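# Place the cover onto the gearbox with two arms

## Task

Set the cover in place on top of the gearbox, then open the gripper and pull the arm away so nothing is still touching or holding it.

## Robot and tools

ROBOT. There are two arms, left_arm and right_arm, each with six revolute joints and a two-finger gripper. The names are just labels and do not refer to sides of any camera image. Now and then an outside disturbance may briefly pull on a part in the gripper or shove a loose object.

FRAME. Gripper poses are reported in one common scene frame. Its origin sits on the table surface midway between the arms, +x points out across the table, +z points up, and left_arm is on the +y side. Positions are in metres and orientations are quaternions in w,x,y,z order. The reported hand position is an estimate and drifts further from the truth as the arm reaches farther. In the gripper's own axes, the fingers extend along +z and close along y. The reported point lies between the finger pads, roughly 1 cm back from the tips.

TOOL execute_actions, argument actions. Pass a list holding exactly one item or no items. An empty list sends nothing and only reports the current state. A movement item is {"rows": [...], "steps": n}, where n runs from 1 to 15 and defaults to 15. Each control step lasts 1/30 s and uses one row. If there are fewer rows than steps, the final row keeps being applied. A wait item is {"steps": n} with no rows and n up to 300. It commands nothing new and returns after n steps have passed since the previous result, counting the time spent writing the reply. The optional boolean pictures turns the camera images in the result on or off; they are included by default.

ROW LAYOUT. Every row is one flat list of 14 numbers covering both arms, even if only one arm should move: left_arm waist, shoulder, elbow, wrist pitch, wrist yaw, wrist roll, gripper opening, and then the same seven values for right_arm. The six joint values are absolute target angles in radians, in the same form the Joint positions line prints. They are not offsets. Nominal ranges per arm: waist -2.618 to 3.054, shoulder 0.000 to 3.142, elbow 0.000 to 3.142, wrist pitch -1.571 to 1.571, wrist yaw -1.571 to 1.571, wrist roll -2.094 to 2.094. The true stops can differ from these by as much as 0.036 rad either way. A whole call is rejected, with nothing sent, if any target goes more than 0.036 rad beyond a nominal end and also lies farther out than the joint's last reported angle. A target past the true stop gets cut off at that stop, and the message "joint sent to its limit" appears; it may describe an earlier action that was still running. Not seeing the message does not prove there is room left. Gripper opening is an absolute value from -1 (closed) to +1 (fully open, pad gap 0.094 m).

MOTION LIMITS. For each joint, the target actually sent is kept within a fixed distance of the measured angle: 0.202 rad for the waist, 0.258 for the shoulder, 0.238 for the elbow, 0.573 for wrist pitch, and 0.522 for wrist yaw and wrist roll. If the targets would move a hand more than 70 mm from where it is, all of that arm's targets are pulled back toward the measured angles. Large moves therefore take several calls. Between calls, the arms keep heading toward the last row sent until everything has nearly come to rest, or until a step is HELD. After that, only a new action makes them move on, although fingers that are mid-motion finish their travel.

RESULT LINES. The state line gives each gripper's position and quaternion. Joint positions and Joint velocities list, for each arm, its six joints (rad, rad/s) followed by the finger-pad gap (m, m/s). grip_measured is the measured finger opening on the same -1..1 scale as the command. Each gripper's reading has a fixed offset of up to about 1 mm. "joint command not followed" means a clearance check changed or blocked some joint targets; the rest of the row still ran. HELD marks control steps where all or part of your row was not delivered. MOTOR HOT appears once a motor reaches 75 °C. OVER-TEMPERATURE FAULT means an arm was stopped: at 90 °C for 10 s, and at 100 °C the arm goes limp and falls.

GRASPING. Away from the ends of the scale, the fingers move to where grip_measured equals the number you command. To hold something, command about 0.03 below the current grip_measured for a firm grip, or a smaller margin for a lighter one. Pad force tops out at roughly 50 to 62 N and is lower on very thin parts (under about 2 mm). The first contact can produce a brief force spike.

TOOL zoom_image. Arguments: camera (cam_high, cam_left_wrist or cam_right_wrist) and region [x0, y0, x1, y1] in pixels of that camera's latest image, with the origin at the top-left. The region can be at most 504 by 504. It returns an enlarged crop. Each camera image is 504x504.

TOOL finished_scene. Argument scene: the number of the current scene. This ends the scene for good and reports whether the goal was achieved. Call it only once the cover is seated, the gripper is open and the arm has moved away. If you reply without any tool call, the run ends.

AVOID. Do not let any object leave the table or drop. Do not let the arms collide or push against each other. Avoid slamming, hard pushes and slips. Do not hold a load any longer than needed, because holding heats the motors. Quick, smooth motions with low effort are preferred.

Each tool is called after "Call:" as name(argument=value, ...), one argument or row to a line, values as JSON.

## Session

Call:
execute_actions(
  actions=[],
)

Scene clock: 0.00 s of 4500.00 s.
left_arm: end_effector_position=(+0.2198, -0.0976, +0.3318) grip_measured=+1.000 end_effector_quat_wxyz=(+0.634, +0.759, +0.130, +0.069) | right_arm: end_effector_position=(+0.3560, -0.2761, +0.3015) grip_measured=+1.000 end_effector_quat_wxyz=(+0.259, +0.174, +0.940, +0.135)
Joint positions: left_arm=[-1.332  1.51   1.255  0.066  0.148  1.537  0.094] | right_arm=[-0.042  1.367  1.681 -1.355 -0.279  0.222  0.094]
Joint velocities: left_arm=[-0.002  0.002 -0.002  0.037 -0.037 -0.037  0.   ] | right_arm=[-0.002 -0.017 -0.002  0.051 -0.066  0.022  0.   ]
Motor temperatures (°C, as the motors report them): left_arm=[29 28 27 30 29 30] | right_arm=[30 29 30 27 27 30]

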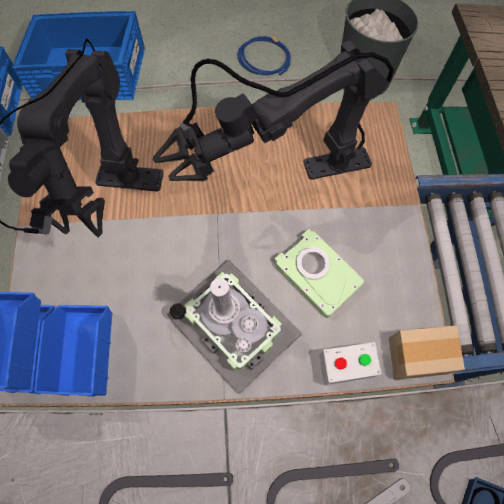

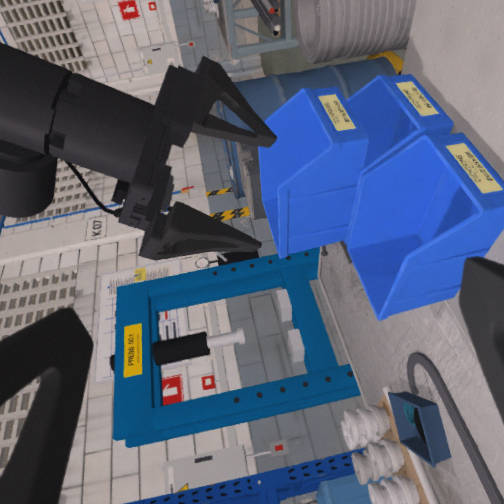

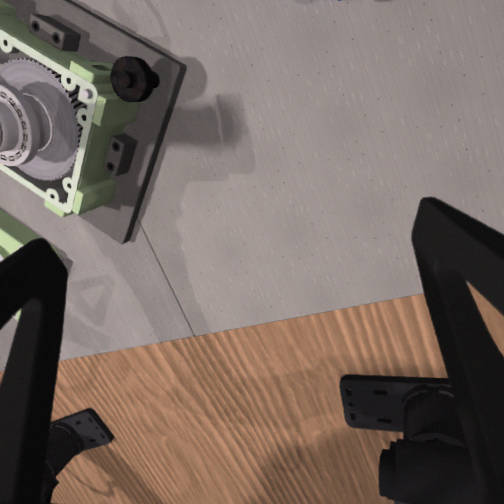

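Call:
zoom_image(
  camera="cam_high",
  region=[150, 210, 390, 400],
)

Call:
execute_actions(
  actions=[
    {"rows":[[-0.6,1.5,1.4,-1.2,0,0,1,-0.6,1.0,1.2,-1.355,0,0,1]]},
  ],
  pictures=false,
)

Call:
execute_actions(
  actions=[
    {"steps":60},
  ],
)

Region (150, 210, 390, 400) of cam_high's 504x504 image, scaled by 2.100, with more detail than that image has; it fills the top 399 rows of this view, and the rest is white.

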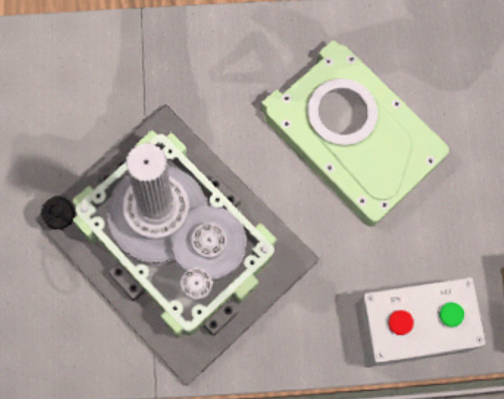

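Scene clock: 2.63 s of 4500.00 s.
left_arm: end_effector_position=(+0.3681, +0.1730, +0.1899) grip_measured=+1.000 end_effector_quat_wxyz=(+0.270, +0.511, +0.816, -0.002) | right_arm: end_effector_position=(+0.1989, -0.3992, +0.2219) grip_measured=+1.000 end_effector_quat_wxyz=(+0.191, +0.375, +0.905, -0.068)
Joint positions: left_arm=[-0.707  1.51   1.349 -0.863  0.027  0.596  0.094] | right_arm=[-0.593  1.007  1.21  -1.366 -0.014  0.018  0.094]
Joint velocities: left_arm=[ 1.443 -0.002  0.09  -1.941 -0.139 -2.601  0.   ] | right_arm=[ 0.007  0.012 -0.002  0.007  0.037 -0.11   0.   ]
Motor temperatures (°C, as the motors report them): left_arm=[29 29 28 31 29 30] | right_arm=[30 29 31 28 27 30]
Steps of this call (steps 1 to 64: nothing new was sent; steps 65 to 79: all 15 steps of this action). Readings (joint positions):
65: left_arm=[-1.320 1.510 1.269 0.019 0.145 1.488] | right_arm=[-0.059 1.346 1.652 -1.332 -0.265 0.199]
66: left_arm=[-1.294 1.510 1.291 -0.055 0.137 1.423] | right_arm=[-0.103 1.304 1.591 -1.312 -0.234 0.170]
68: left_arm=[-1.211 1.510 1.323 -0.182 0.110 1.298] | right_arm=[-0.215 1.200 1.466 -1.314 -0.169 0.127]
72: left_arm=[-1.032 1.510 1.347 -0.421 0.066 1.058] | right_arm=[-0.485 1.020 1.251 -1.345 -0.075 0.060]
79: the state above

Scene clock: 4.63 s of 4500.00 s.
left_arm: end_effector_position=(+0.3260, +0.2452, +0.1651) grip_measured=+1.000 end_effector_quat_wxyz=(+0.119, +0.201, +0.972, -0.021) | right_arm: end_effector_position=(+0.1980, -0.4002, +0.2219) grip_measured=+1.000 end_effector_quat_wxyz=(+0.189, +0.370, +0.907, -0.073)
Joint positions: left_arm=[-0.591  1.51   1.366 -1.184 -0.006  0.007  0.094] | right_arm=[-0.593  1.007  1.21  -1.366 -0.007  0.006  0.094]
Joint velocities: left_arm=[ 0.007 -0.007  0.007  0.007  0.051 -0.051  0.   ] | right_arm=[ 0.002 -0.012 -0.007  0.066  0.037  0.037  0.   ]
Motor temperatures (°C, as the motors report them): left_arm=[29 30 29 31 29 30] | right_arm=[30 29 31 28 27 30]
Steps of this call (steps 1 to 45: the robot went on to your last target; steps 46 to 60: nothing new was sent). Readings (joint positions):
1: left_arm=[-0.659 1.510 1.353 -0.926 0.019 0.500] | right_arm=[-0.593 1.007 1.210 -1.366 -0.012 0.016]
2: left_arm=[-0.622 1.510 1.356 -0.981 0.009 0.404] | right_arm=[-0.593 1.007 1.210 -1.366 -0.011 0.013]
4: left_arm=[-0.591 1.510 1.361 -1.061 -0.005 0.259] | right_arm=[-0.593 1.007 1.210 -1.366 -0.009 0.011]
8: left_arm=[-0.591 1.510 1.364 -1.140 -0.006 0.110] | right_arm=[-0.593 1.007 1.210 -1.366 -0.008 0.008]
60: the state above
All arms were judged still, so your last target was given up. Only a new action makes them travel on or press farther. Fingers that are still opening or closing keep moving.

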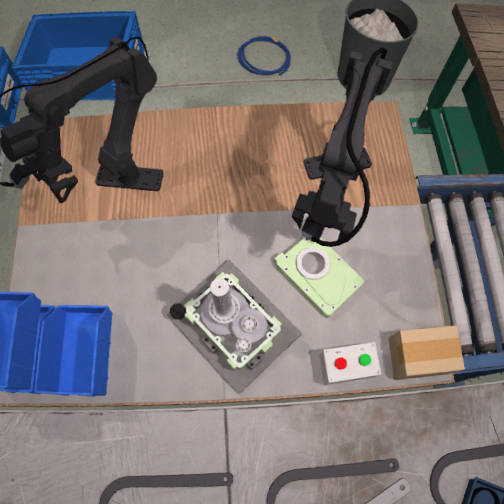

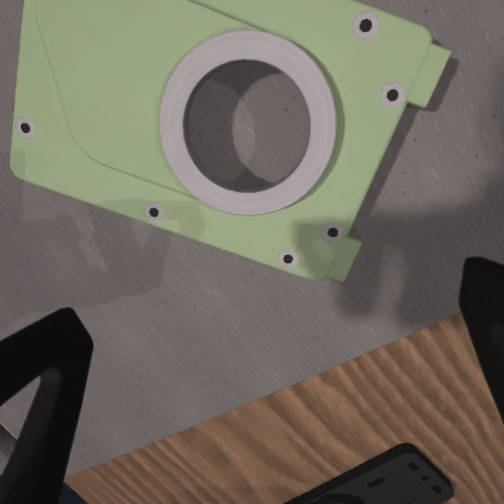

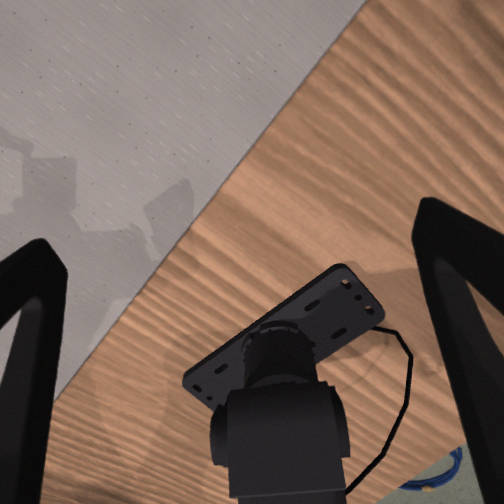

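Call:
zoom_image(
  camera="cam_left_wrist",
  region=[140, 0, 480, 300],
)

Call:
execute_actions(
  actions=[
    {"rows":[[-0.3,2.3,2.1,-0.6,0,0,1,0.45,2.0,1.7,-0.45,0,0,1]]},
  ],
  pictures=false,
)

Call:
execute_actions(
  actions=[
    {"steps":45},
  ],
)

Region (140, 0, 480, 300) of cam_left_wrist's 504x504 image, scaled by 1.482, with more detail than that image has; it fills the top 445 rows of this view, and the rest is white.

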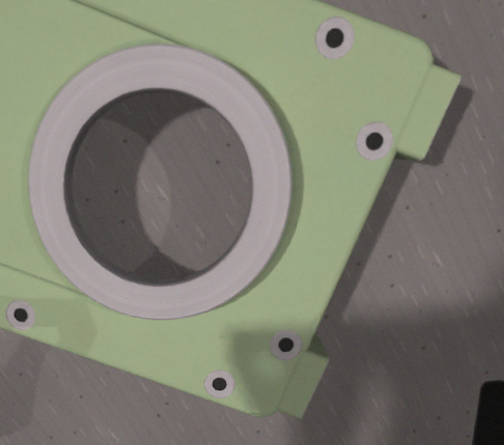

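Scene clock: 8.57 s of 4500.00 s.
left_arm: end_effector_position=(+0.6035, +0.2975, +0.1320) grip_measured=+1.000 end_effector_quat_wxyz=(+0.304, +0.061, +0.951, -0.019) | right_arm: end_effector_position=(+0.4580, -0.4076, +0.2862) grip_measured=+1.000 end_effector_quat_wxyz=(+0.399, +0.162, +0.900, -0.072)
Joint positions: left_arm=[-0.311  2.202  1.972 -0.722  0.003  0.007  0.094] | right_arm=[-0.17   1.528  1.572 -0.78   0.008  0.006  0.094]
Joint velocities: left_arm=[ 0.159  1.985  1.834  0.96   0.022 -0.022  0.   ] | right_arm=[ 0.95   1.253  0.672  1.209 -0.051 -0.066  0.   ]
Motor temperatures (°C, as the motors report them): left_arm=[29 30 30 31 29 30] | right_arm=[30 29 31 28 27 30]
Steps of this call (steps 1 to 90: nothing new was sent; then 0.43 s passed at rest; steps 91 to 105: all 15 steps of this action). Readings (joint positions):
91: left_arm=[-0.583 1.520 1.376 -1.179 -0.001 0.007] | right_arm=[-0.580 1.016 1.218 -1.358 -0.001 0.006]
92: left_arm=[-0.565 1.544 1.400 -1.156 0.002 0.007] | right_arm=[-0.551 1.039 1.241 -1.334 -0.000 0.006]
94: left_arm=[-0.515 1.609 1.455 -1.078 0.003 0.007] | right_arm=[-0.493 1.104 1.292 -1.251 0.001 0.006]
98: left_arm=[-0.411 1.776 1.586 -0.935 0.003 0.007] | right_arm=[-0.380 1.249 1.393 -1.077 0.003 0.006]
105: the state above

Scene clock: 10.07 s of 4500.00 s.
left_arm: end_effector_position=(+0.6443, +0.2988, +0.1192) grip_measured=+1.000 end_effector_quat_wxyz=(+0.343, +0.056, +0.937, -0.018) | right_arm: end_effector_position=(+0.5834, -0.1089, +0.1408) grip_measured=+1.000 end_effector_quat_wxyz=(+0.358, -0.125, +0.924, +0.051)
Joint positions: left_arm=[-0.302  2.321  2.07  -0.619  0.     0.007  0.094] | right_arm=[ 0.449  2.029  1.665 -0.466 -0.004  0.003  0.094]
Joint velocities: left_arm=[ 0.007  0.007  0.002 -0.022  0.051  0.007  0.   ] | right_arm=[ 0.002 -0.007 -0.007 -0.007 -0.037  0.037  0.   ]
Motor temperatures (°C, as the motors report them): left_arm=[29 32 31 32 29 30] | right_arm=[30 30 31 28 27 30]
Steps of this call (steps 1 to 45: the robot went on to your last target). Readings (joint positions):
1: left_arm=[-0.307 2.259 2.020 -0.685 0.002 0.007] | right_arm=[-0.135 1.572 1.592 -0.740 0.008 0.006]
2: left_arm=[-0.304 2.298 2.044 -0.656 0.002 0.007] | right_arm=[-0.100 1.618 1.609 -0.702 0.009 0.006]
4: left_arm=[-0.302 2.336 2.051 -0.639 0.002 0.007] | right_arm=[-0.028 1.710 1.632 -0.639 0.009 0.006]
8: left_arm=[-0.302 2.342 2.055 -0.638 0.000 0.007] | right_arm=[0.116 1.893 1.644 -0.555 0.010 0.006]
45: the state above
All arms were judged still, so your last target was given up. Only a new action makes them travel on or press farther. Fingers that are still opening or closing keep moving.

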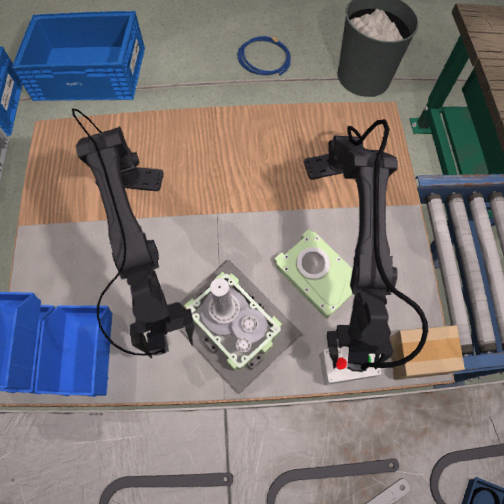

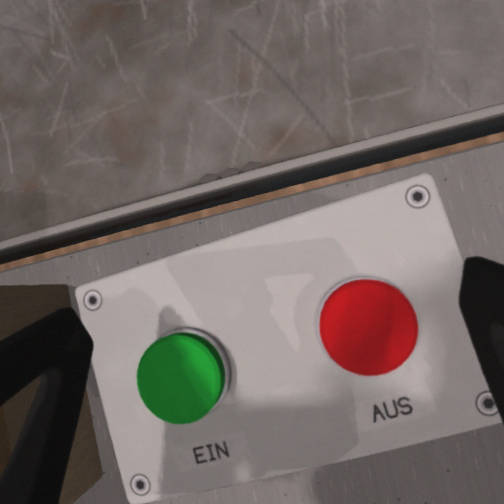

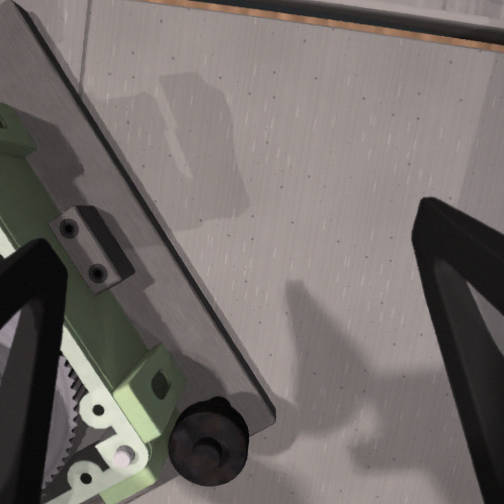

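Call:
execute_actions(
  actions=[
    {"rows":[[-0.4,2.1,2.0,-0.9,0,0,1,0.3,1.7,1.7,-0.7,0,0,1],[-0.4,2.1,2.0,-0.9,0,0,1,0.3,1.7,1.7,-0.7,0,0,1],[-0.4,2.1,2.0,-0.9,0,0,1,0.3,1.7,1.7,-0.7,0,0,1],[-0.4,2.1,2.0,-0.9,0,0,1,0.3,1.7,1.7,-0.7,0,0,1],[-0.4,2.1,2.0,-0.9,0,0,1,0.3,1.7,1.7,-0.7,0,0,1],[-0.4,2.1,2.0,-0.9,0,0,1,0.3,1.7,1.7,-0.7,0,0,1],[-0.592,1.87,1.79,-1.44,0,0,1,0.2,1.3,1.3,-0.9,0,0,1]]},
  ],
  pictures=false,
)

Call:
execute_actions(
  actions=[
    {"steps":30},
  ],
)

Scene clock: 12.70 s of 4500.00 s.
left_arm: end_effector_position=(+0.4359, +0.2038, +0.1745) grip_measured=+1.000 end_effector_quat_wxyz=(+0.153, +0.194, +0.969, -0.029) | right_arm: end_effector_position=(+0.4302, -0.2504, +0.2231) grip_measured=+1.000 end_effector_quat_wxyz=(+0.329, -0.008, +0.944, +0.003)
Joint positions: left_arm=[-0.578  1.907  1.838 -1.189 -0.001  0.007  0.094] | right_arm=[ 0.199  1.408  1.322 -0.813  0.003  0.003  0.094]
Joint velocities: left_arm=[-0.457 -0.525 -0.486 -1.692  0.022 -0.007  0.   ] | right_arm=[ 0.002 -1.663 -0.486 -1.018  0.007 -0.007  0.   ]
Motor temperatures (°C, as the motors report them): left_arm=[29 34 31 32 29 30] | right_arm=[30 32 32 29 27 30]
Steps of this call (steps 1 to 64: nothing new was sent; steps 65 to 79: all 15 steps of this action). Readings (joint positions):
65: left_arm=[-0.306 2.309 2.061 -0.628 -0.001 0.007] | right_arm=[0.443 2.021 1.665 -0.476 -0.007 0.003]
66: left_arm=[-0.312 2.287 2.042 -0.664 -0.004 0.007] | right_arm=[0.434 2.008 1.665 -0.506 -0.009 0.003]
68: left_arm=[-0.338 2.231 2.013 -0.744 -0.005 0.007] | right_arm=[0.400 1.964 1.665 -0.552 -0.010 0.003]
72: left_arm=[-0.414 2.104 1.974 -0.856 -0.006 0.007] | right_arm=[0.315 1.812 1.614 -0.603 -0.010 0.003]
79: the state above

Scene clock: 13.70 s of 4500.00 s.
left_arm: end_effector_position=(+0.3724, +0.2211, +0.1632) grip_measured=+1.000 end_effector_quat_wxyz=(+0.034, +0.206, +0.978, -0.008) | right_arm: end_effector_position=(+0.4010, -0.2509, +0.2466) grip_measured=+1.000 end_effector_quat_wxyz=(+0.342, -0.008, +0.940, +0.003)
Joint positions: left_arm=[-0.598  1.881  1.804 -1.423  0.003  0.007  0.094] | right_arm=[ 0.199  1.295  1.313 -0.89   0.002  0.003  0.094]
Joint velocities: left_arm=[ 0.017 -0.007 -0.007  0.022  0.007  0.007  0.   ] | right_arm=[ 0.002 -0.012 -0.012 -0.037 -0.051 -0.007  0.   ]
Motor temperatures (°C, as the motors report them): left_arm=[29 34 31 32 29 30] | right_arm=[30 32 32 29 27 30]
Steps of this call (steps 1 to 30: the robot went on to your last target). Readings (joint positions):
1: left_arm=[-0.591 1.892 1.825 -1.243 0.001 0.007] | right_arm=[0.199 1.359 1.313 -0.843 0.003 0.003]
2: left_arm=[-0.597 1.884 1.817 -1.288 0.003 0.007] | right_arm=[0.199 1.323 1.313 -0.860 0.002 0.003]
4: left_arm=[-0.599 1.881 1.810 -1.350 0.003 0.007] | right_arm=[0.199 1.285 1.313 -0.865 0.002 0.003]
8: left_arm=[-0.598 1.881 1.804 -1.400 0.003 0.007] | right_arm=[0.199 1.291 1.313 -0.879 0.002 0.003]
30: the state above
All arms were judged still, so your last target was given up. Only a new action makes them travel on or press farther. Fingers that are still opening or closing keep moving.

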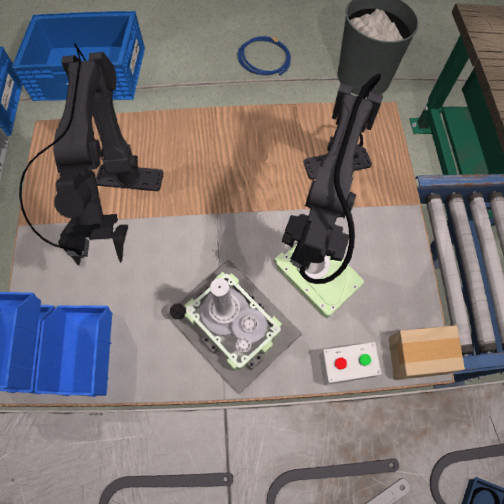

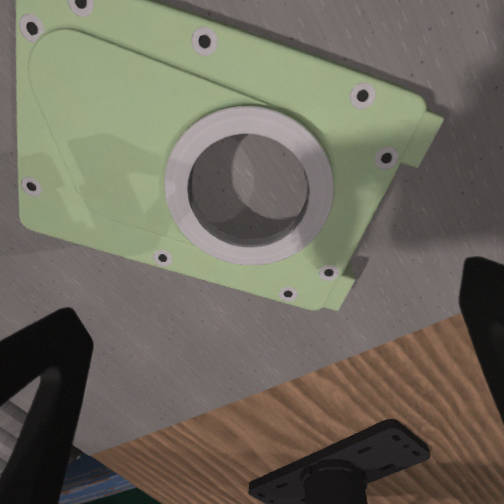

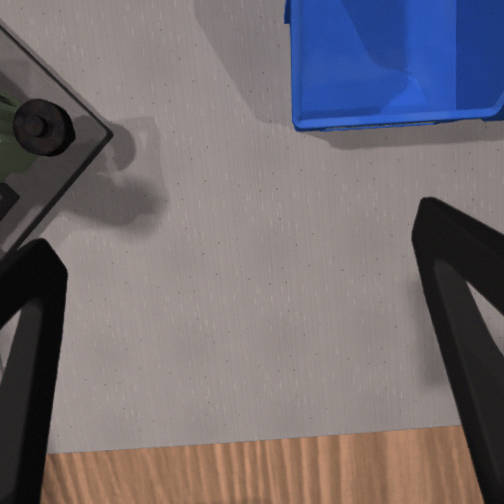

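Call:
execute_actions(
  actions=[
    {"rows":[[-0.592,1.89,1.7,-1.36,0,0.15,1,0.2,1.3,1.3,-0.9,0,0,1],[-0.592,1.89,1.7,-1.36,0,0.15,1,0.2,1.3,1.3,-0.9,0,0,1],[-0.592,1.89,1.7,-1.36,0,0.15,1,0.2,1.3,1.3,-0.9,0,0,1],[-0.592,1.9,1.6,-1.26,0,0.3,1,0.2,1.3,1.3,-0.9,0,0,1],[-0.592,1.9,1.6,-1.26,0,0.3,1,0.2,1.3,1.3,-0.9,0,0,1],[-0.592,1.9,1.6,-1.26,0,0.3,1,0.2,1.3,1.3,-0.9,0,0,1],[-0.592,1.92,1.5,-1.15,0,0.4,1,0.2,1.3,1.3,-0.9,0,0,1]]},
  ],
  pictures=false,
)

Call:
execute_actions(
  actions=[
    {"steps":20},
  ],
)

Scene clock: 16.33 s of 4500.00 s.
left_arm: end_effector_position=(+0.3538, +0.2291, +0.0668) grip_measured=+1.000 end_effector_quat_wxyz=(-0.033, +0.376, +0.926, -0.001) | right_arm: end_effector_position=(+0.4010, -0.2509, +0.2466) grip_measured=+1.000 end_effector_quat_wxyz=(+0.342, -0.008, +0.940, +0.003)
Joint positions: left_arm=[-0.598  1.942  1.503 -1.197  0.003  0.363  0.094] | right_arm=[ 0.199  1.295  1.313 -0.89   0.002  0.003  0.094]
Joint velocities: left_arm=[-0.002 -0.056 -0.007  0.315 -0.095  0.227  0.   ] | right_arm=[-0.002 -0.017  0.007  0.007  0.081  0.007  0.   ]
Motor temperatures (°C, as the motors report them): left_arm=[29 35 31 32 29 30] | right_arm=[30 31 32 29 27 30]
Steps of this call (steps 1 to 64: nothing new was sent; steps 65 to 79: all 15 steps of this action). Readings (joint positions):
65: left_arm=[-0.598 1.879 1.790 -1.411 0.003 0.026] | right_arm=[0.199 1.295 1.313 -0.890 0.002 0.003]
66: left_arm=[-0.598 1.876 1.768 -1.399 0.003 0.050] | right_arm=[0.199 1.295 1.313 -0.890 0.002 0.003]
68: left_arm=[-0.598 1.879 1.715 -1.376 0.003 0.105] | right_arm=[0.199 1.295 1.313 -0.890 0.002 0.003]
72: left_arm=[-0.598 1.900 1.571 -1.280 0.003 0.249] | right_arm=[0.199 1.295 1.313 -0.890 0.002 0.003]
79: the state above

Scene clock: 17.00 s of 4500.00 s.
left_arm: end_effector_position=(+0.3602, +0.2264, +0.0668) grip_measured=+1.000 end_effector_quat_wxyz=(-0.018, +0.390, +0.921, -0.001) | right_arm: end_effector_position=(+0.4010, -0.2509, +0.2466) grip_measured=+1.000 end_effector_quat_wxyz=(+0.342, -0.008, +0.940, +0.003)
Joint positions: left_arm=[-0.598  1.941  1.503 -1.169  0.003  0.393  0.094] | right_arm=[ 0.199  1.295  1.313 -0.89   0.002  0.003  0.094]
Joint velocities: left_arm=[ 0.002  0.002  0.012  0.081 -0.007  0.007  0.   ] | right_arm=[ 0.007 -0.002  0.002  0.037  0.051 -0.051  0.   ]
Motor temperatures (°C, as the motors report them): left_arm=[29 35 31 32 29 30] | right_arm=[30 31 32 29 27 30]
Steps of this call (steps 1 to 20: the robot went on to your last target). Readings (joint positions):
1: left_arm=[-0.598 1.941 1.503 -1.191 0.003 0.369] | right_arm=[0.199 1.295 1.313 -0.890 0.002 0.003]
2: left_arm=[-0.598 1.941 1.503 -1.186 0.003 0.374] | right_arm=[0.199 1.295 1.313 -0.890 0.002 0.003]
4: left_arm=[-0.598 1.941 1.503 -1.179 0.003 0.381] | right_arm=[0.199 1.295 1.313 -0.890 0.002 0.003]
8: left_arm=[-0.598 1.941 1.503 -1.172 0.003 0.388] | right_arm=[0.199 1.295 1.313 -0.890 0.002 0.003]
20: the state above

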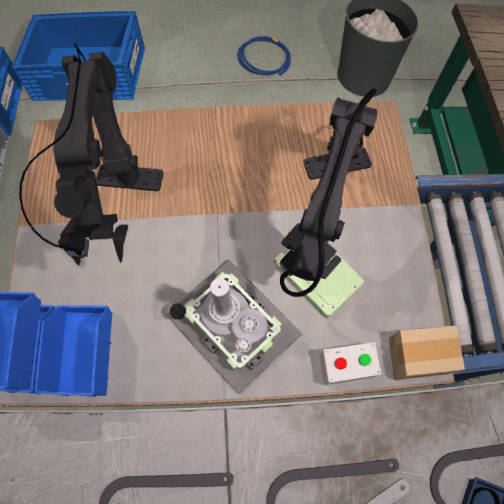

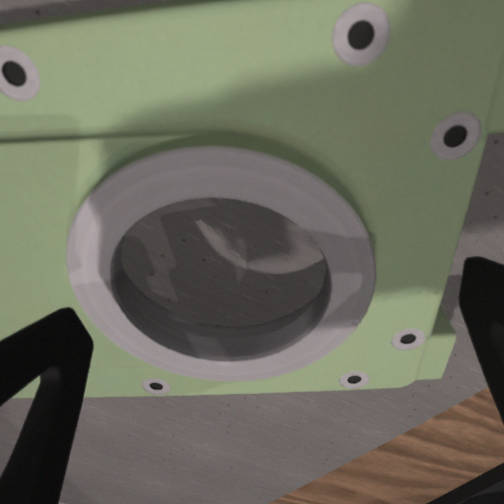

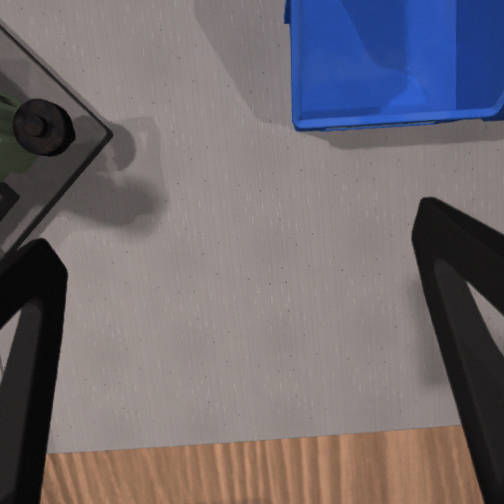

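Call:
execute_actions(
  actions=[
    {"rows":[[-0.592,1.92,1.5,-1.15,0,0.5,1,0.75,0.9,0.6,-0.15,0,0,1]]},
  ],
  pictures=false,
)

Call:
execute_actions(
  actions=[
    {"steps":25},
  ],
)

Scene clock: 19.10 s of 4500.00 s.
left_arm: end_effector_position=(+0.3603, +0.2263, +0.0668) grip_measured=+1.000 end_effector_quat_wxyz=(-0.018, +0.434, +0.901, -0.002) | right_arm: end_effector_position=(+0.3182, -0.0840, +0.1751) grip_measured=+1.000 end_effector_quat_wxyz=(+0.466, -0.246, +0.838, +0.141)
Joint positions: left_arm=[-0.598  1.941  1.503 -1.169  0.003  0.489  0.094] | right_arm=[ 0.747  0.91   0.585 -0.228 -0.009  0.003  0.094]
Joint velocities: left_arm=[ 0.002 -0.002 -0.002  0.007 -0.051  0.022  0.   ] | right_arm=[-0.002 -0.007 -0.007  0.359 -0.081 -0.022  0.   ]
Motor temperatures (°C, as the motors report them): left_arm=[29 35 31 32 29 30] | right_arm=[30 31 32 29 27 30]
Steps of this call (steps 1 to 15: the robot went on to your last target; steps 16 to 48: nothing new was sent; steps 49 to 63: all 15 steps of this action). Readings (joint positions):
49: left_arm=[-0.598 1.941 1.503 -1.169 0.003 0.407] | right_arm=[0.220 1.270 1.274 -0.820 0.015 0.004]
50: left_arm=[-0.598 1.941 1.503 -1.169 0.003 0.425] | right_arm=[0.268 1.220 1.201 -0.714 0.020 0.004]
52: left_arm=[-0.598 1.941 1.503 -1.169 0.003 0.450] | right_arm=[0.394 1.094 1.056 -0.543 0.016 0.004]
56: left_arm=[-0.598 1.941 1.503 -1.169 0.003 0.475] | right_arm=[0.681 0.888 0.766 -0.280 -0.001 0.003]
63: the state above

Scene clock: 19.93 s of 4500.00 s.
left_arm: end_effector_position=(+0.3603, +0.2263, +0.0668) grip_measured=+1.000 end_effector_quat_wxyz=(-0.018, +0.436, +0.900, -0.002) | right_arm: end_effector_position=(+0.3246, -0.0804, +0.1877) grip_measured=+1.000 end_effector_quat_wxyz=(+0.491, -0.241, +0.824, +0.147)
Joint positions: left_arm=[-0.598  1.941  1.503 -1.169  0.003  0.493  0.094] | right_arm=[ 0.747  0.91   0.585 -0.17  -0.006  0.003  0.094]
Joint velocities: left_arm=[ 0.017 -0.002 -0.007 -0.066 -0.007  0.007  0.   ] | right_arm=[-0.007  0.002 -0.007  0.037 -0.007  0.051  0.   ]
Motor temperatures (°C, as the motors report them): left_arm=[29 35 31 32 29 30] | right_arm=[30 31 32 29 27 30]
Steps of this call (steps 1 to 25: the robot went on to your last target). Readings (joint positions):
1: left_arm=[-0.598 1.941 1.503 -1.169 0.003 0.490] | right_arm=[0.747 0.910 0.585 -0.214 -0.008 0.003]
2: left_arm=[-0.598 1.941 1.503 -1.169 0.003 0.491] | right_arm=[0.747 0.910 0.585 -0.203 -0.008 0.003]
4: left_arm=[-0.598 1.941 1.503 -1.169 0.003 0.492] | right_arm=[0.747 0.910 0.585 -0.190 -0.007 0.003]
8: left_arm=[-0.598 1.941 1.503 -1.169 0.003 0.493] | right_arm=[0.747 0.910 0.585 -0.177 -0.007 0.003]
25: the state above

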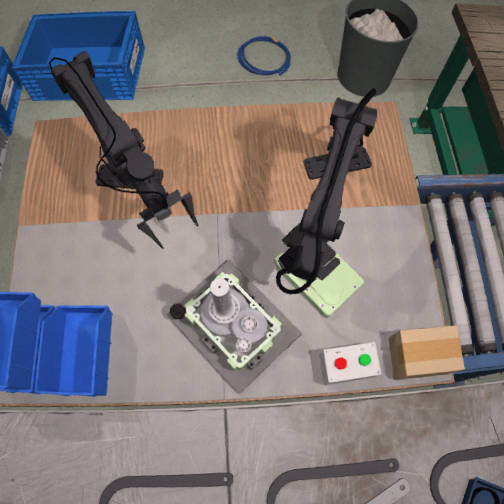

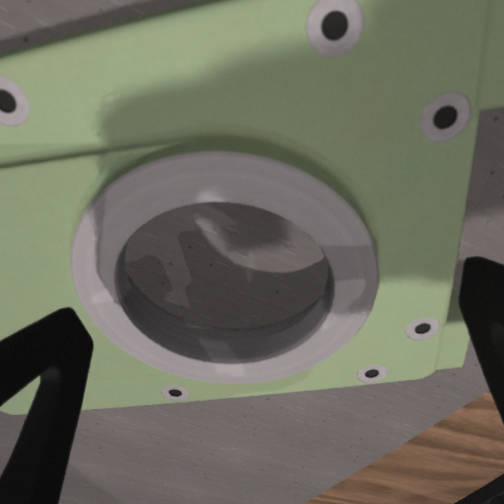

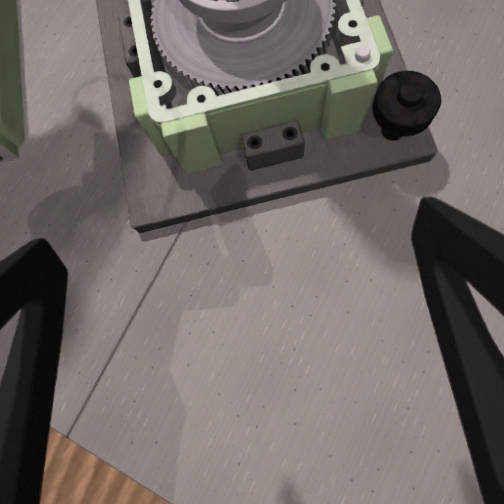

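Call:
execute_actions(
  actions=[
    {"rows":[[-0.592,1.92,1.5,-1.15,0,0.5,1,0.85,0.9,0.5,0.55,0,0,1]]},
  ],
  pictures=false,
)

Call:
execute_actions(
  actions=[
    {"steps":15},
  ],
)

Scene clock: 20.83 s of 4500.00 s.
left_arm: end_effector_position=(+0.3603, +0.2263, +0.0668) grip_measured=+1.000 end_effector_quat_wxyz=(-0.018, +0.436, +0.900, -0.002) | right_arm: end_effector_position=(+0.3270, -0.0391, +0.3126) grip_measured=+1.000 end_effector_quat_wxyz=(+0.702, -0.218, +0.632, +0.245)
Joint positions: left_arm=[-0.598  1.941  1.503 -1.169  0.003  0.493  0.094] | right_arm=[ 0.844  0.91   0.507  0.509 -0.002  0.003  0.094]
Joint velocities: left_arm=[-0.007 -0.017  0.002  0.022  0.022 -0.022  0.   ] | right_arm=[ 0.027  0.012 -0.022  0.125  0.037 -0.051  0.   ]
Motor temperatures (°C, as the motors report them): left_arm=[29 36 31 32 29 30] | right_arm=[30 31 32 29 27 30]
Steps of this call (steps 1 to 12: the robot went on to your last target; steps 13 to 27: all 15 steps of this action). Readings (joint positions):
13: left_arm=[-0.598 1.941 1.503 -1.169 0.003 0.493] | right_arm=[0.761 0.910 0.567 -0.103 0.003 0.003]
14: left_arm=[-0.598 1.941 1.503 -1.169 0.003 0.493] | right_arm=[0.791 0.910 0.541 0.001 0.004 0.003]
16: left_arm=[-0.598 1.941 1.503 -1.169 0.003 0.493] | right_arm=[0.832 0.910 0.512 0.167 -0.001 0.003]
20: left_arm=[-0.598 1.941 1.503 -1.169 0.003 0.493] | right_arm=[0.844 0.910 0.507 0.393 -0.002 0.003]
27: the state above

Scene clock: 21.33 s of 4500.00 s.
left_arm: end_effector_position=(+0.3603, +0.2263, +0.0668) grip_measured=+1.000 end_effector_quat_wxyz=(-0.018, +0.436, +0.900, -0.002) | right_arm: end_effector_position=(+0.3266, -0.0395, +0.3178) grip_measured=+1.000 end_effector_quat_wxyz=(+0.709, -0.216, +0.625, +0.247)
Joint positions: left_arm=[-0.598  1.941  1.503 -1.169  0.003  0.493  0.094] | right_arm=[ 0.844  0.91   0.507  0.53  -0.002  0.003  0.094]
Joint velocities: left_arm=[ 0.002  0.002 -0.002 -0.007 -0.051 -0.007  0.   ] | right_arm=[ 0.017 -0.022  0.002  0.051  0.037 -0.037  0.   ]
Motor temperatures (°C, as the motors report them): left_arm=[29 36 31 32 29 30] | right_arm=[30 31 32 29 27 30]
Steps of this call (steps 1 to 15: the robot went on to your last target). Readings (joint positions):
1: left_arm=[-0.598 1.941 1.503 -1.169 0.003 0.493] | right_arm=[0.844 0.910 0.507 0.514 -0.002 0.003]
2: left_arm=[-0.598 1.941 1.503 -1.169 0.003 0.493] | right_arm=[0.844 0.910 0.507 0.518 -0.002 0.003]
4: left_arm=[-0.598 1.941 1.503 -1.169 0.003 0.493] | right_arm=[0.844 0.910 0.507 0.523 -0.002 0.003]
8: left_arm=[-0.598 1.941 1.503 -1.169 0.003 0.493] | right_arm=[0.844 0.910 0.507 0.528 -0.002 0.003]
15: the state above

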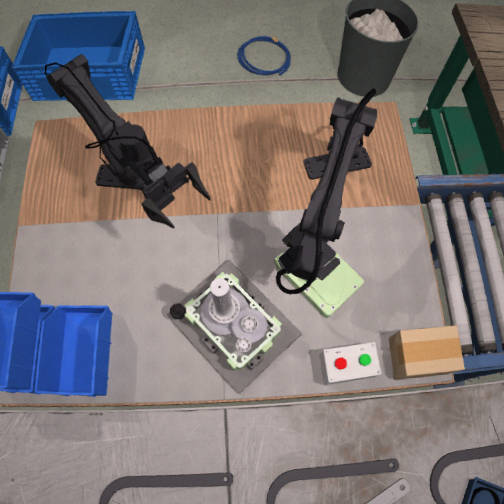

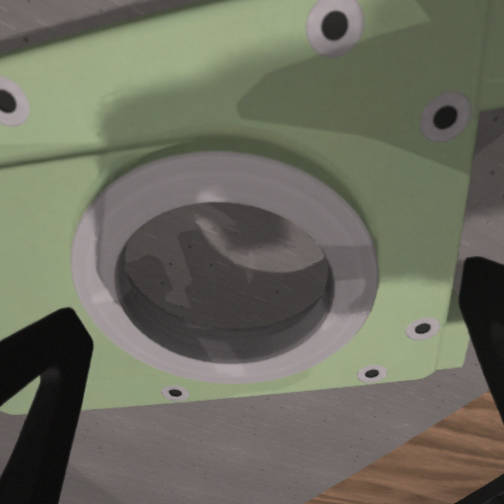

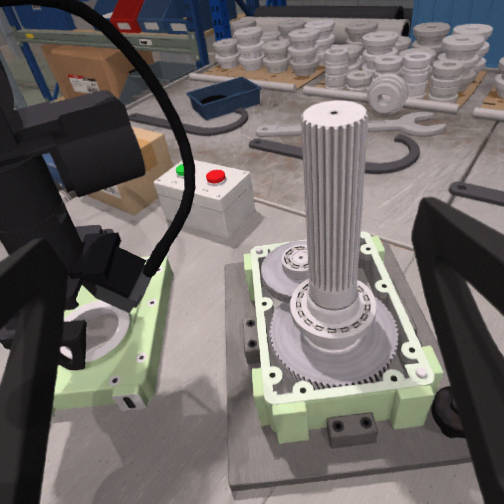

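Call:
execute_actions(
  actions=[
    {"rows":[[-0.55,1.6,1.35,-1.05,0.1,0.4,1,0.85,0.9,0.5,0.55,0,0,1],[-0.55,1.6,1.35,-1.05,0.1,0.4,1,0.85,0.9,0.5,0.55,0,0,1],[-0.55,1.6,1.35,-1.05,0.1,0.4,1,0.85,0.9,0.5,0.55,0,0,1],[-0.55,1.6,1.35,-1.05,0.1,0.4,1,0.85,0.9,0.5,0.55,0,0,1],[-0.55,1.6,1.35,-1.05,0.1,0.4,1,0.85,0.9,0.5,0.55,0,0,1],[-0.55,1.6,1.35,-1.05,0.1,0.4,1,0.85,0.9,0.5,0.55,0,0,1],[-0.55,1.6,1.35,-1.05,0.1,0.4,1,0.85,0.9,0.5,0.55,0,0,1],[-0.45,1.4,0.85,-0.25,0.25,0.3,1,0.85,0.7,0.4,0.45,0,0,1]]},
  ],
  pictures=false,
)

Call:
execute_actions(
  actions=[
    {"rows":[[-0.45,1.4,0.85,-0.25,0.25,0.3,1,0.85,0.7,0.4,0.45,0,0,1],[-0.45,1.4,0.85,-0.25,0.25,0.3,1,0.85,0.7,0.4,0.45,0,0,1],[-0.45,1.4,0.85,-0.25,0.25,0.3,1,0.85,0.7,0.4,0.45,0,0,1],[-0.42,1.35,0.65,0.1,0.33,0.28,1,0.85,0.7,0.4,0.45,0,0,1],[-0.42,1.35,0.65,0.1,0.33,0.28,1,0.85,0.7,0.4,0.45,0,0,1],[-0.42,1.35,0.65,0.1,0.33,0.28,1,0.85,0.7,0.4,0.45,0,0,1],[-0.42,1.35,0.65,0.1,0.33,0.28,1,0.85,0.7,0.4,0.45,0,0,1],[-0.42,1.35,0.65,0.1,0.33,0.28,1,0.85,0.7,0.4,0.45,0,0,1],[-0.38,1.35,0.5,0.33,0.4,0.25,1,0.85,0.7,0.4,0.45,0,0,1],[-0.38,1.35,0.5,0.33,0.4,0.25,1,0.85,0.7,0.4,0.45,0,0,1],[-0.38,1.35,0.5,0.33,0.4,0.25,1,0.85,0.7,0.4,0.45,0,0,1],[-0.38,1.35,0.5,0.33,0.4,0.25,1,0.85,0.7,0.4,0.45,0,0,1],[-0.345,1.35,0.36,0.46,0.424,0.249,1,0.85,0.7,0.4,0.45,0,0,1]]},
  ],
  pictures=false,
)

Call:
execute_actions(
  actions=[
    {"steps":25},
  ],
)

Scene clock: 28.57 s of 4500.00 s.
left_arm: end_effector_position=(+0.3726, +0.2395, +0.1087) grip_measured=+1.000 end_effector_quat_wxyz=(+0.305, +0.305, +0.898, -0.087) | right_arm: end_effector_position=(+0.2975, -0.0623, +0.3192) grip_measured=+1.000 end_effector_quat_wxyz=(+0.724, -0.210, +0.607, +0.252)
Joint positions: left_arm=[-0.452  1.398  0.876 -0.433  0.205  0.328  0.094] | right_arm=[ 0.844  0.711  0.411  0.475 -0.002  0.003  0.094]
Joint velocities: left_arm=[ 0.002  0.339 -0.769  0.681  0.125 -0.095  0.   ] | right_arm=[-0.012 -0.017 -0.002 -0.183 -0.022  0.007  0.   ]
Motor temperatures (°C, as the motors report them): left_arm=[29 37 31 31 29 30] | right_arm=[30 30 32 31 27 30]
Steps of this call (steps 1 to 15: the robot went on to your last target; steps 16 to 90: nothing new was sent; then 3.73 s passed at rest; steps 91 to 105: all 15 steps of this action). Readings (joint positions):
91: left_arm=[-0.594 1.914 1.473 -1.134 0.016 0.481] | right_arm=[0.844 0.910 0.507 0.530 -0.002 0.003]
92: left_arm=[-0.587 1.861 1.417 -1.098 0.032 0.465] | right_arm=[0.844 0.910 0.507 0.530 -0.002 0.003]
94: left_arm=[-0.567 1.734 1.354 -1.100 0.051 0.444] | right_arm=[0.844 0.910 0.507 0.530 -0.002 0.003]
98: left_arm=[-0.544 1.548 1.310 -1.003 0.098 0.408] | right_arm=[0.844 0.889 0.496 0.523 -0.002 0.003]
105: the state above

Scene clock: 29.07 s of 4500.00 s.
left_arm: end_effector_position=(+0.3648, +0.2433, +0.0710) grip_measured=+1.000 end_effector_quat_wxyz=(+0.445, +0.273, +0.840, -0.146) | right_arm: end_effector_position=(+0.2980, -0.0619, +0.3152) grip_measured=+1.000 end_effector_quat_wxyz=(+0.719, -0.212, +0.613, +0.250)
Joint positions: left_arm=[-0.364  1.361  0.415  0.299  0.374  0.266  0.094] | right_arm=[ 0.844  0.711  0.411  0.459 -0.002  0.003  0.094]
Joint velocities: left_arm=[ 0.247 -0.007 -0.955  0.696  0.139 -0.125  0.   ] | right_arm=[ 0.012  0.017 -0.002 -0.037 -0.037 -0.007  0.   ]
Motor temperatures (°C, as the motors report them): left_arm=[29 37 31 32 29 30] | right_arm=[30 30 32 31 27 30]
Steps of this call (steps 1 to 15: all 15 steps of this action). Readings (joint positions):
1: left_arm=[-0.452 1.409 0.857 -0.414 0.210 0.324] | right_arm=[0.844 0.711 0.411 0.470 -0.002 0.003]
2: left_arm=[-0.452 1.416 0.847 -0.399 0.214 0.321] | right_arm=[0.844 0.711 0.411 0.467 -0.002 0.003]
4: left_arm=[-0.449 1.410 0.812 -0.307 0.234 0.313] | right_arm=[0.844 0.711 0.411 0.464 -0.002 0.003]
8: left_arm=[-0.431 1.369 0.672 -0.076 0.282 0.298] | right_arm=[0.844 0.711 0.411 0.460 -0.002 0.003]
15: the state above

Scene clock: 29.90 s of 4500.00 s.
left_arm: end_effector_position=(+0.3649, +0.2403, +0.0784) grip_measured=+1.000 end_effector_quat_wxyz=(+0.481, +0.276, +0.818, -0.156) | right_arm: end_effector_position=(+0.2981, -0.0619, +0.3151) grip_measured=+1.000 end_effector_quat_wxyz=(+0.719, -0.212, +0.613, +0.250)
Joint positions: left_arm=[-0.355  1.361  0.361  0.437  0.41   0.257  0.094] | right_arm=[ 0.844  0.711  0.411  0.458 -0.002  0.003  0.094]
Joint velocities: left_arm=[-0.017 -0.012  0.002  0.007 -0.037 -0.081  0.   ] | right_arm=[-0.007 -0.017 -0.007 -0.051  0.022  0.022  0.   ]
Motor temperatures (°C, as the motors report them): left_arm=[29 36 31 32 29 30] | right_arm=[30 30 32 31 27 30]
Steps of this call (steps 1 to 25: the robot went on to your last target). Readings (joint positions):
1: left_arm=[-0.357 1.361 0.388 0.316 0.379 0.264] | right_arm=[0.844 0.711 0.411 0.459 -0.002 0.003]
2: left_arm=[-0.355 1.361 0.371 0.328 0.384 0.263] | right_arm=[0.844 0.711 0.411 0.459 -0.002 0.003]
4: left_arm=[-0.355 1.361 0.361 0.349 0.393 0.261] | right_arm=[0.844 0.711 0.411 0.459 -0.002 0.003]
8: left_arm=[-0.355 1.361 0.361 0.405 0.403 0.258] | right_arm=[0.844 0.711 0.411 0.458 -0.002 0.003]
25: the state above

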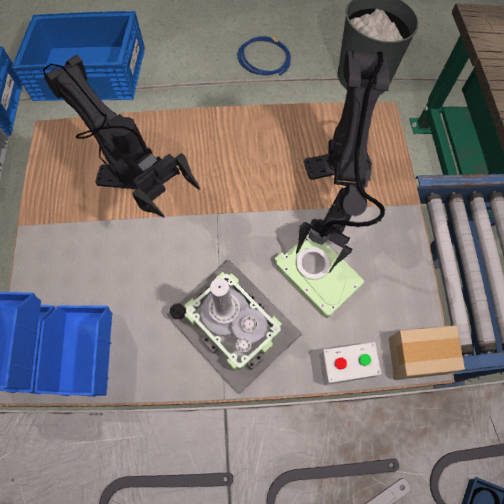

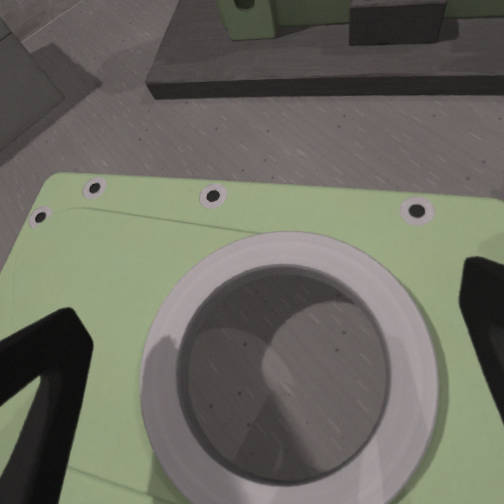

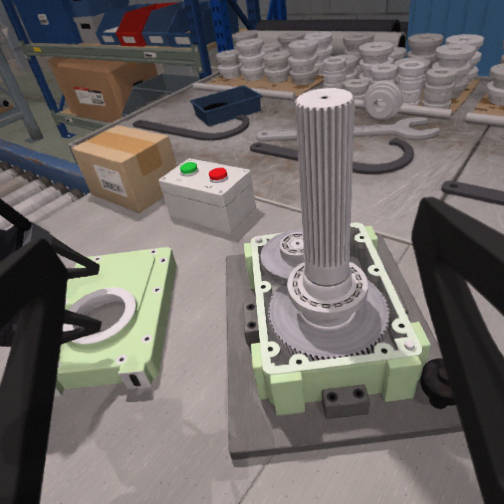

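Call:
execute_actions(
  actions=[
    {"rows":[[-0.35,1.4,0.34,0.54,0.424,0.249,1,0.85,0.7,0.4,0.45,0,0,1],[-0.35,1.4,0.34,0.54,0.424,0.249,1,0.85,0.7,0.4,0.45,0,0,1],[-0.35,1.4,0.34,0.54,0.424,0.249,1,0.85,0.7,0.4,0.45,0,0,1],[-0.35,1.45,0.32,0.61,0.424,0.249,1,0.85,0.7,0.4,0.45,0,0,1],[-0.35,1.45,0.32,0.61,0.424,0.249,1,0.85,0.7,0.4,0.45,0,0,1],[-0.35,1.45,0.32,0.61,0.424,0.249,1,0.85,0.7,0.4,0.45,0,0,1],[-0.35,1.51,0.295,0.68,0.424,0.249,1,0.85,0.7,0.4,0.45,0,0,1]]},
  ],
  pictures=false,
)

Call:
execute_actions(
  actions=[
    {"steps":20},
  ],
)

Call:
zoom_image(
  camera="cam_right_wrist",
  region=[40, 220, 220, 400],
)

Scene clock: 31.37 s of 4500.00 s.
left_arm: end_effector_position=(+0.3671, +0.2396, +0.0547) grip_measured=+1.000 end_effector_quat_wxyz=(+0.486, +0.277, +0.814, -0.156) | right_arm: end_effector_position=(+0.2981, -0.0619, +0.3151) grip_measured=+1.000 end_effector_quat_wxyz=(+0.719, -0.212, +0.613, +0.250)
Joint positions: left_arm=[-0.355  1.503  0.312  0.643  0.412  0.258  0.094] | right_arm=[ 0.844  0.711  0.411  0.458 -0.002  0.003  0.094]
Joint velocities: left_arm=[-0.007  0.022  0.007  0.125  0.022  0.007  0.   ] | right_arm=[-0.002  0.012 -0.007  0.007 -0.022 -0.095  0.   ]
Motor temperatures (°C, as the motors report them): left_arm=[29 36 31 32 29 30] | right_arm=[30 30 32 31 27 30]
Steps of this call (steps 1 to 15: the robot went on to your last target; steps 16 to 29: nothing new was sent; steps 30 to 44: all 15 steps of this action). Readings (joint positions):
30: left_arm=[-0.355 1.364 0.360 0.448 0.411 0.257] | right_arm=[0.844 0.711 0.411 0.458 -0.002 0.003]
31: left_arm=[-0.355 1.374 0.359 0.465 0.411 0.257] | right_arm=[0.844 0.711 0.411 0.458 -0.002 0.003]
33: left_arm=[-0.355 1.395 0.356 0.498 0.411 0.257] | right_arm=[0.844 0.711 0.411 0.458 -0.002 0.003]
37: left_arm=[-0.355 1.466 0.331 0.586 0.412 0.256] | right_arm=[0.844 0.711 0.411 0.458 -0.002 0.003]
44: the state above

Scene clock: 32.03 s of 4500.00 s.
left_arm: end_effector_position=(+0.3689, +0.2393, +0.0577) grip_measured=+1.000 end_effector_quat_wxyz=(+0.493, +0.277, +0.810, -0.155) | right_arm: end_effector_position=(+0.2981, -0.0619, +0.3151) grip_measured=+1.000 end_effector_quat_wxyz=(+0.719, -0.212, +0.613, +0.250)
Joint positions: left_arm=[-0.355  1.503  0.312  0.658  0.412  0.257  0.094] | right_arm=[ 0.844  0.711  0.411  0.458 -0.002  0.003  0.094]
Joint velocities: left_arm=[-0.027 -0.002 -0.007  0.022  0.037 -0.051  0.   ] | right_arm=[-0.007 -0.017 -0.002 -0.007  0.037 -0.007  0.   ]
Motor temperatures (°C, as the motors report them): left_arm=[29 36 31 33 29 30] | right_arm=[30 30 32 31 27 30]
Steps of this call (steps 1 to 20: the robot went on to your last target). Readings (joint positions):
1: left_arm=[-0.355 1.503 0.312 0.646 0.412 0.258] | right_arm=[0.844 0.711 0.411 0.458 -0.002 0.003]
2: left_arm=[-0.355 1.503 0.312 0.649 0.412 0.258] | right_arm=[0.844 0.711 0.411 0.458 -0.002 0.003]
4: left_arm=[-0.355 1.503 0.312 0.653 0.412 0.257] | right_arm=[0.844 0.711 0.411 0.458 -0.002 0.003]
8: left_arm=[-0.355 1.503 0.312 0.656 0.412 0.257] | right_arm=[0.844 0.711 0.411 0.458 -0.002 0.003]
20: the state above

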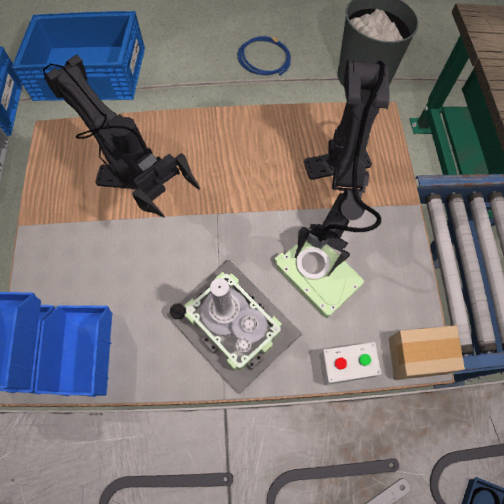

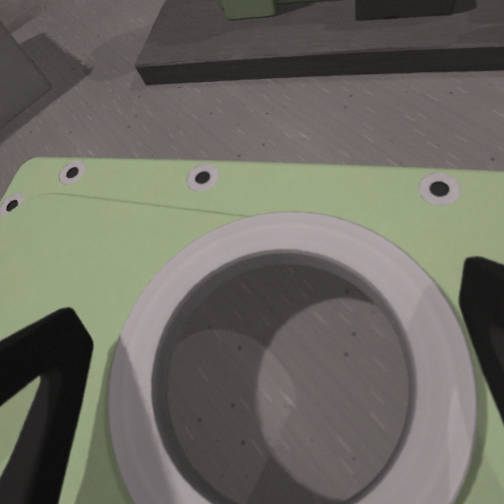

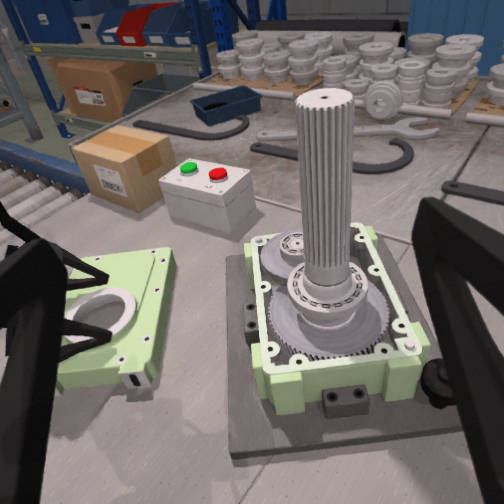

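Region (40, 220, 220, 400) of cam_right_wrist's 504x504 image, scaled by 2.800, with more detail than that image has.

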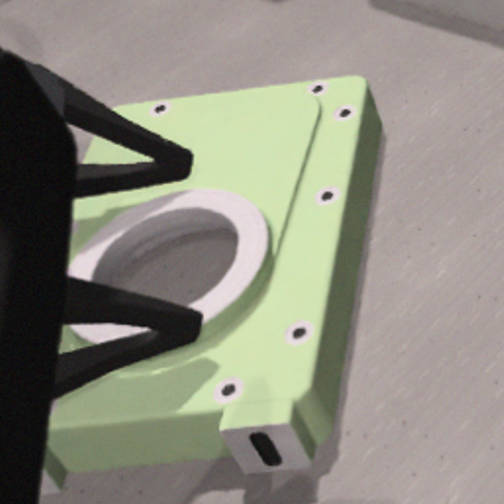

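Call:
execute_actions(
  actions=[
    {"rows":[[-0.335,1.46,0.27,0.68,0.445,0.255,1,0.85,0.7,0.4,0.45,0,0,1],[-0.335,1.46,0.27,0.68,0.445,0.255,1,0.85,0.7,0.4,0.45,0,0,1],[-0.335,1.46,0.27,0.68,0.445,0.255,1,0.85,0.7,0.4,0.45,0,0,1],[-0.325,1.47,0.247,0.68,0.445,0.255,1,0.85,0.7,0.4,0.45,0,0,1]]},
  ],
)

Call:
zoom_image(
  camera="cam_right_wrist",
  region=[40, 220, 220, 400],
)

Scene clock: 34.00 s of 4500.00 s.
left_arm: end_effector_position=(+0.3576, +0.2447, +0.0514) grip_measured=+1.000 end_effector_quat_wxyz=(+0.488, +0.273, +0.814, -0.159) | right_arm: end_effector_position=(+0.2981, -0.0619, +0.3151) grip_measured=+1.000 end_effector_quat_wxyz=(+0.719, -0.212, +0.613, +0.250)
Joint positions: left_arm=[-0.336  1.484  0.265  0.67   0.43   0.258  0.094] | right_arm=[ 0.844  0.711  0.411  0.458 -0.002  0.003  0.094]
Joint velocities: left_arm=[-0.017 -0.007 -0.002 -0.022 -0.095  0.037  0.   ] | right_arm=[-0.002  0.002  0.002  0.022  0.037 -0.051  0.   ]
Motor temperatures (°C, as the motors report them): left_arm=[29 35 30 33 29 30] | right_arm=[30 30 33 31 27 30]
Steps of this call (steps 1 to 15: the robot went on to your last target; steps 16 to 44: nothing new was sent; steps 45 to 59: all 15 steps of this action). Readings (joint positions):
45: left_arm=[-0.354 1.501 0.309 0.659 0.415 0.257] | right_arm=[0.844 0.711 0.411 0.458 -0.002 0.003]
46: left_arm=[-0.351 1.494 0.302 0.660 0.418 0.257] | right_arm=[0.844 0.711 0.411 0.458 -0.002 0.003]
48: left_arm=[-0.345 1.484 0.288 0.663 0.424 0.257] | right_arm=[0.844 0.711 0.411 0.458 -0.002 0.003]
52: left_arm=[-0.336 1.484 0.265 0.670 0.428 0.258] | right_arm=[0.844 0.711 0.411 0.458 -0.002 0.003]
59: the state above

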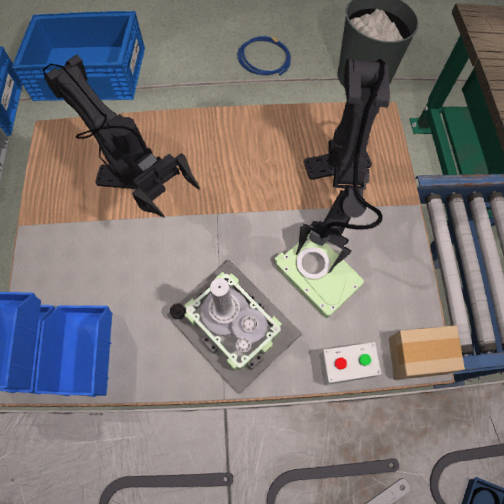

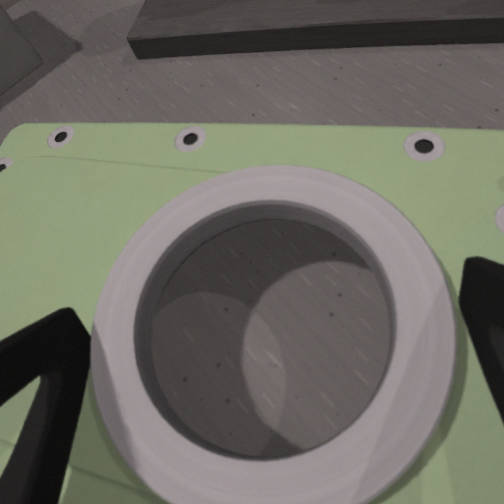

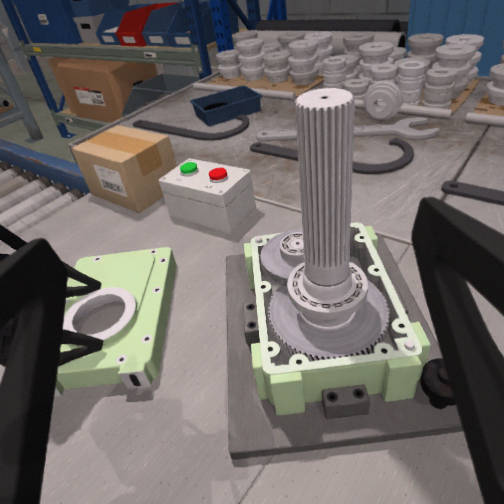

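Region (40, 220, 220, 400) of cam_right_wrist's 504x504 image, scaled by 2.800, with more detail than that image has.

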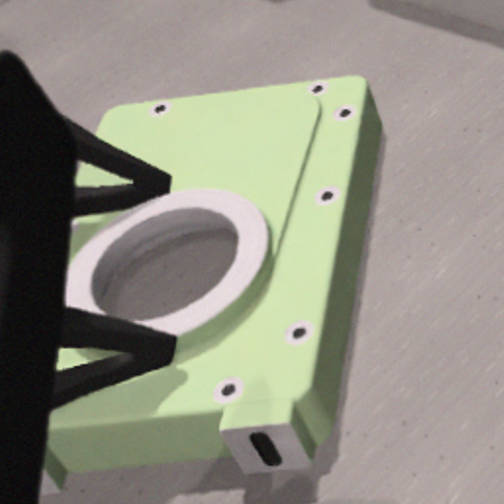

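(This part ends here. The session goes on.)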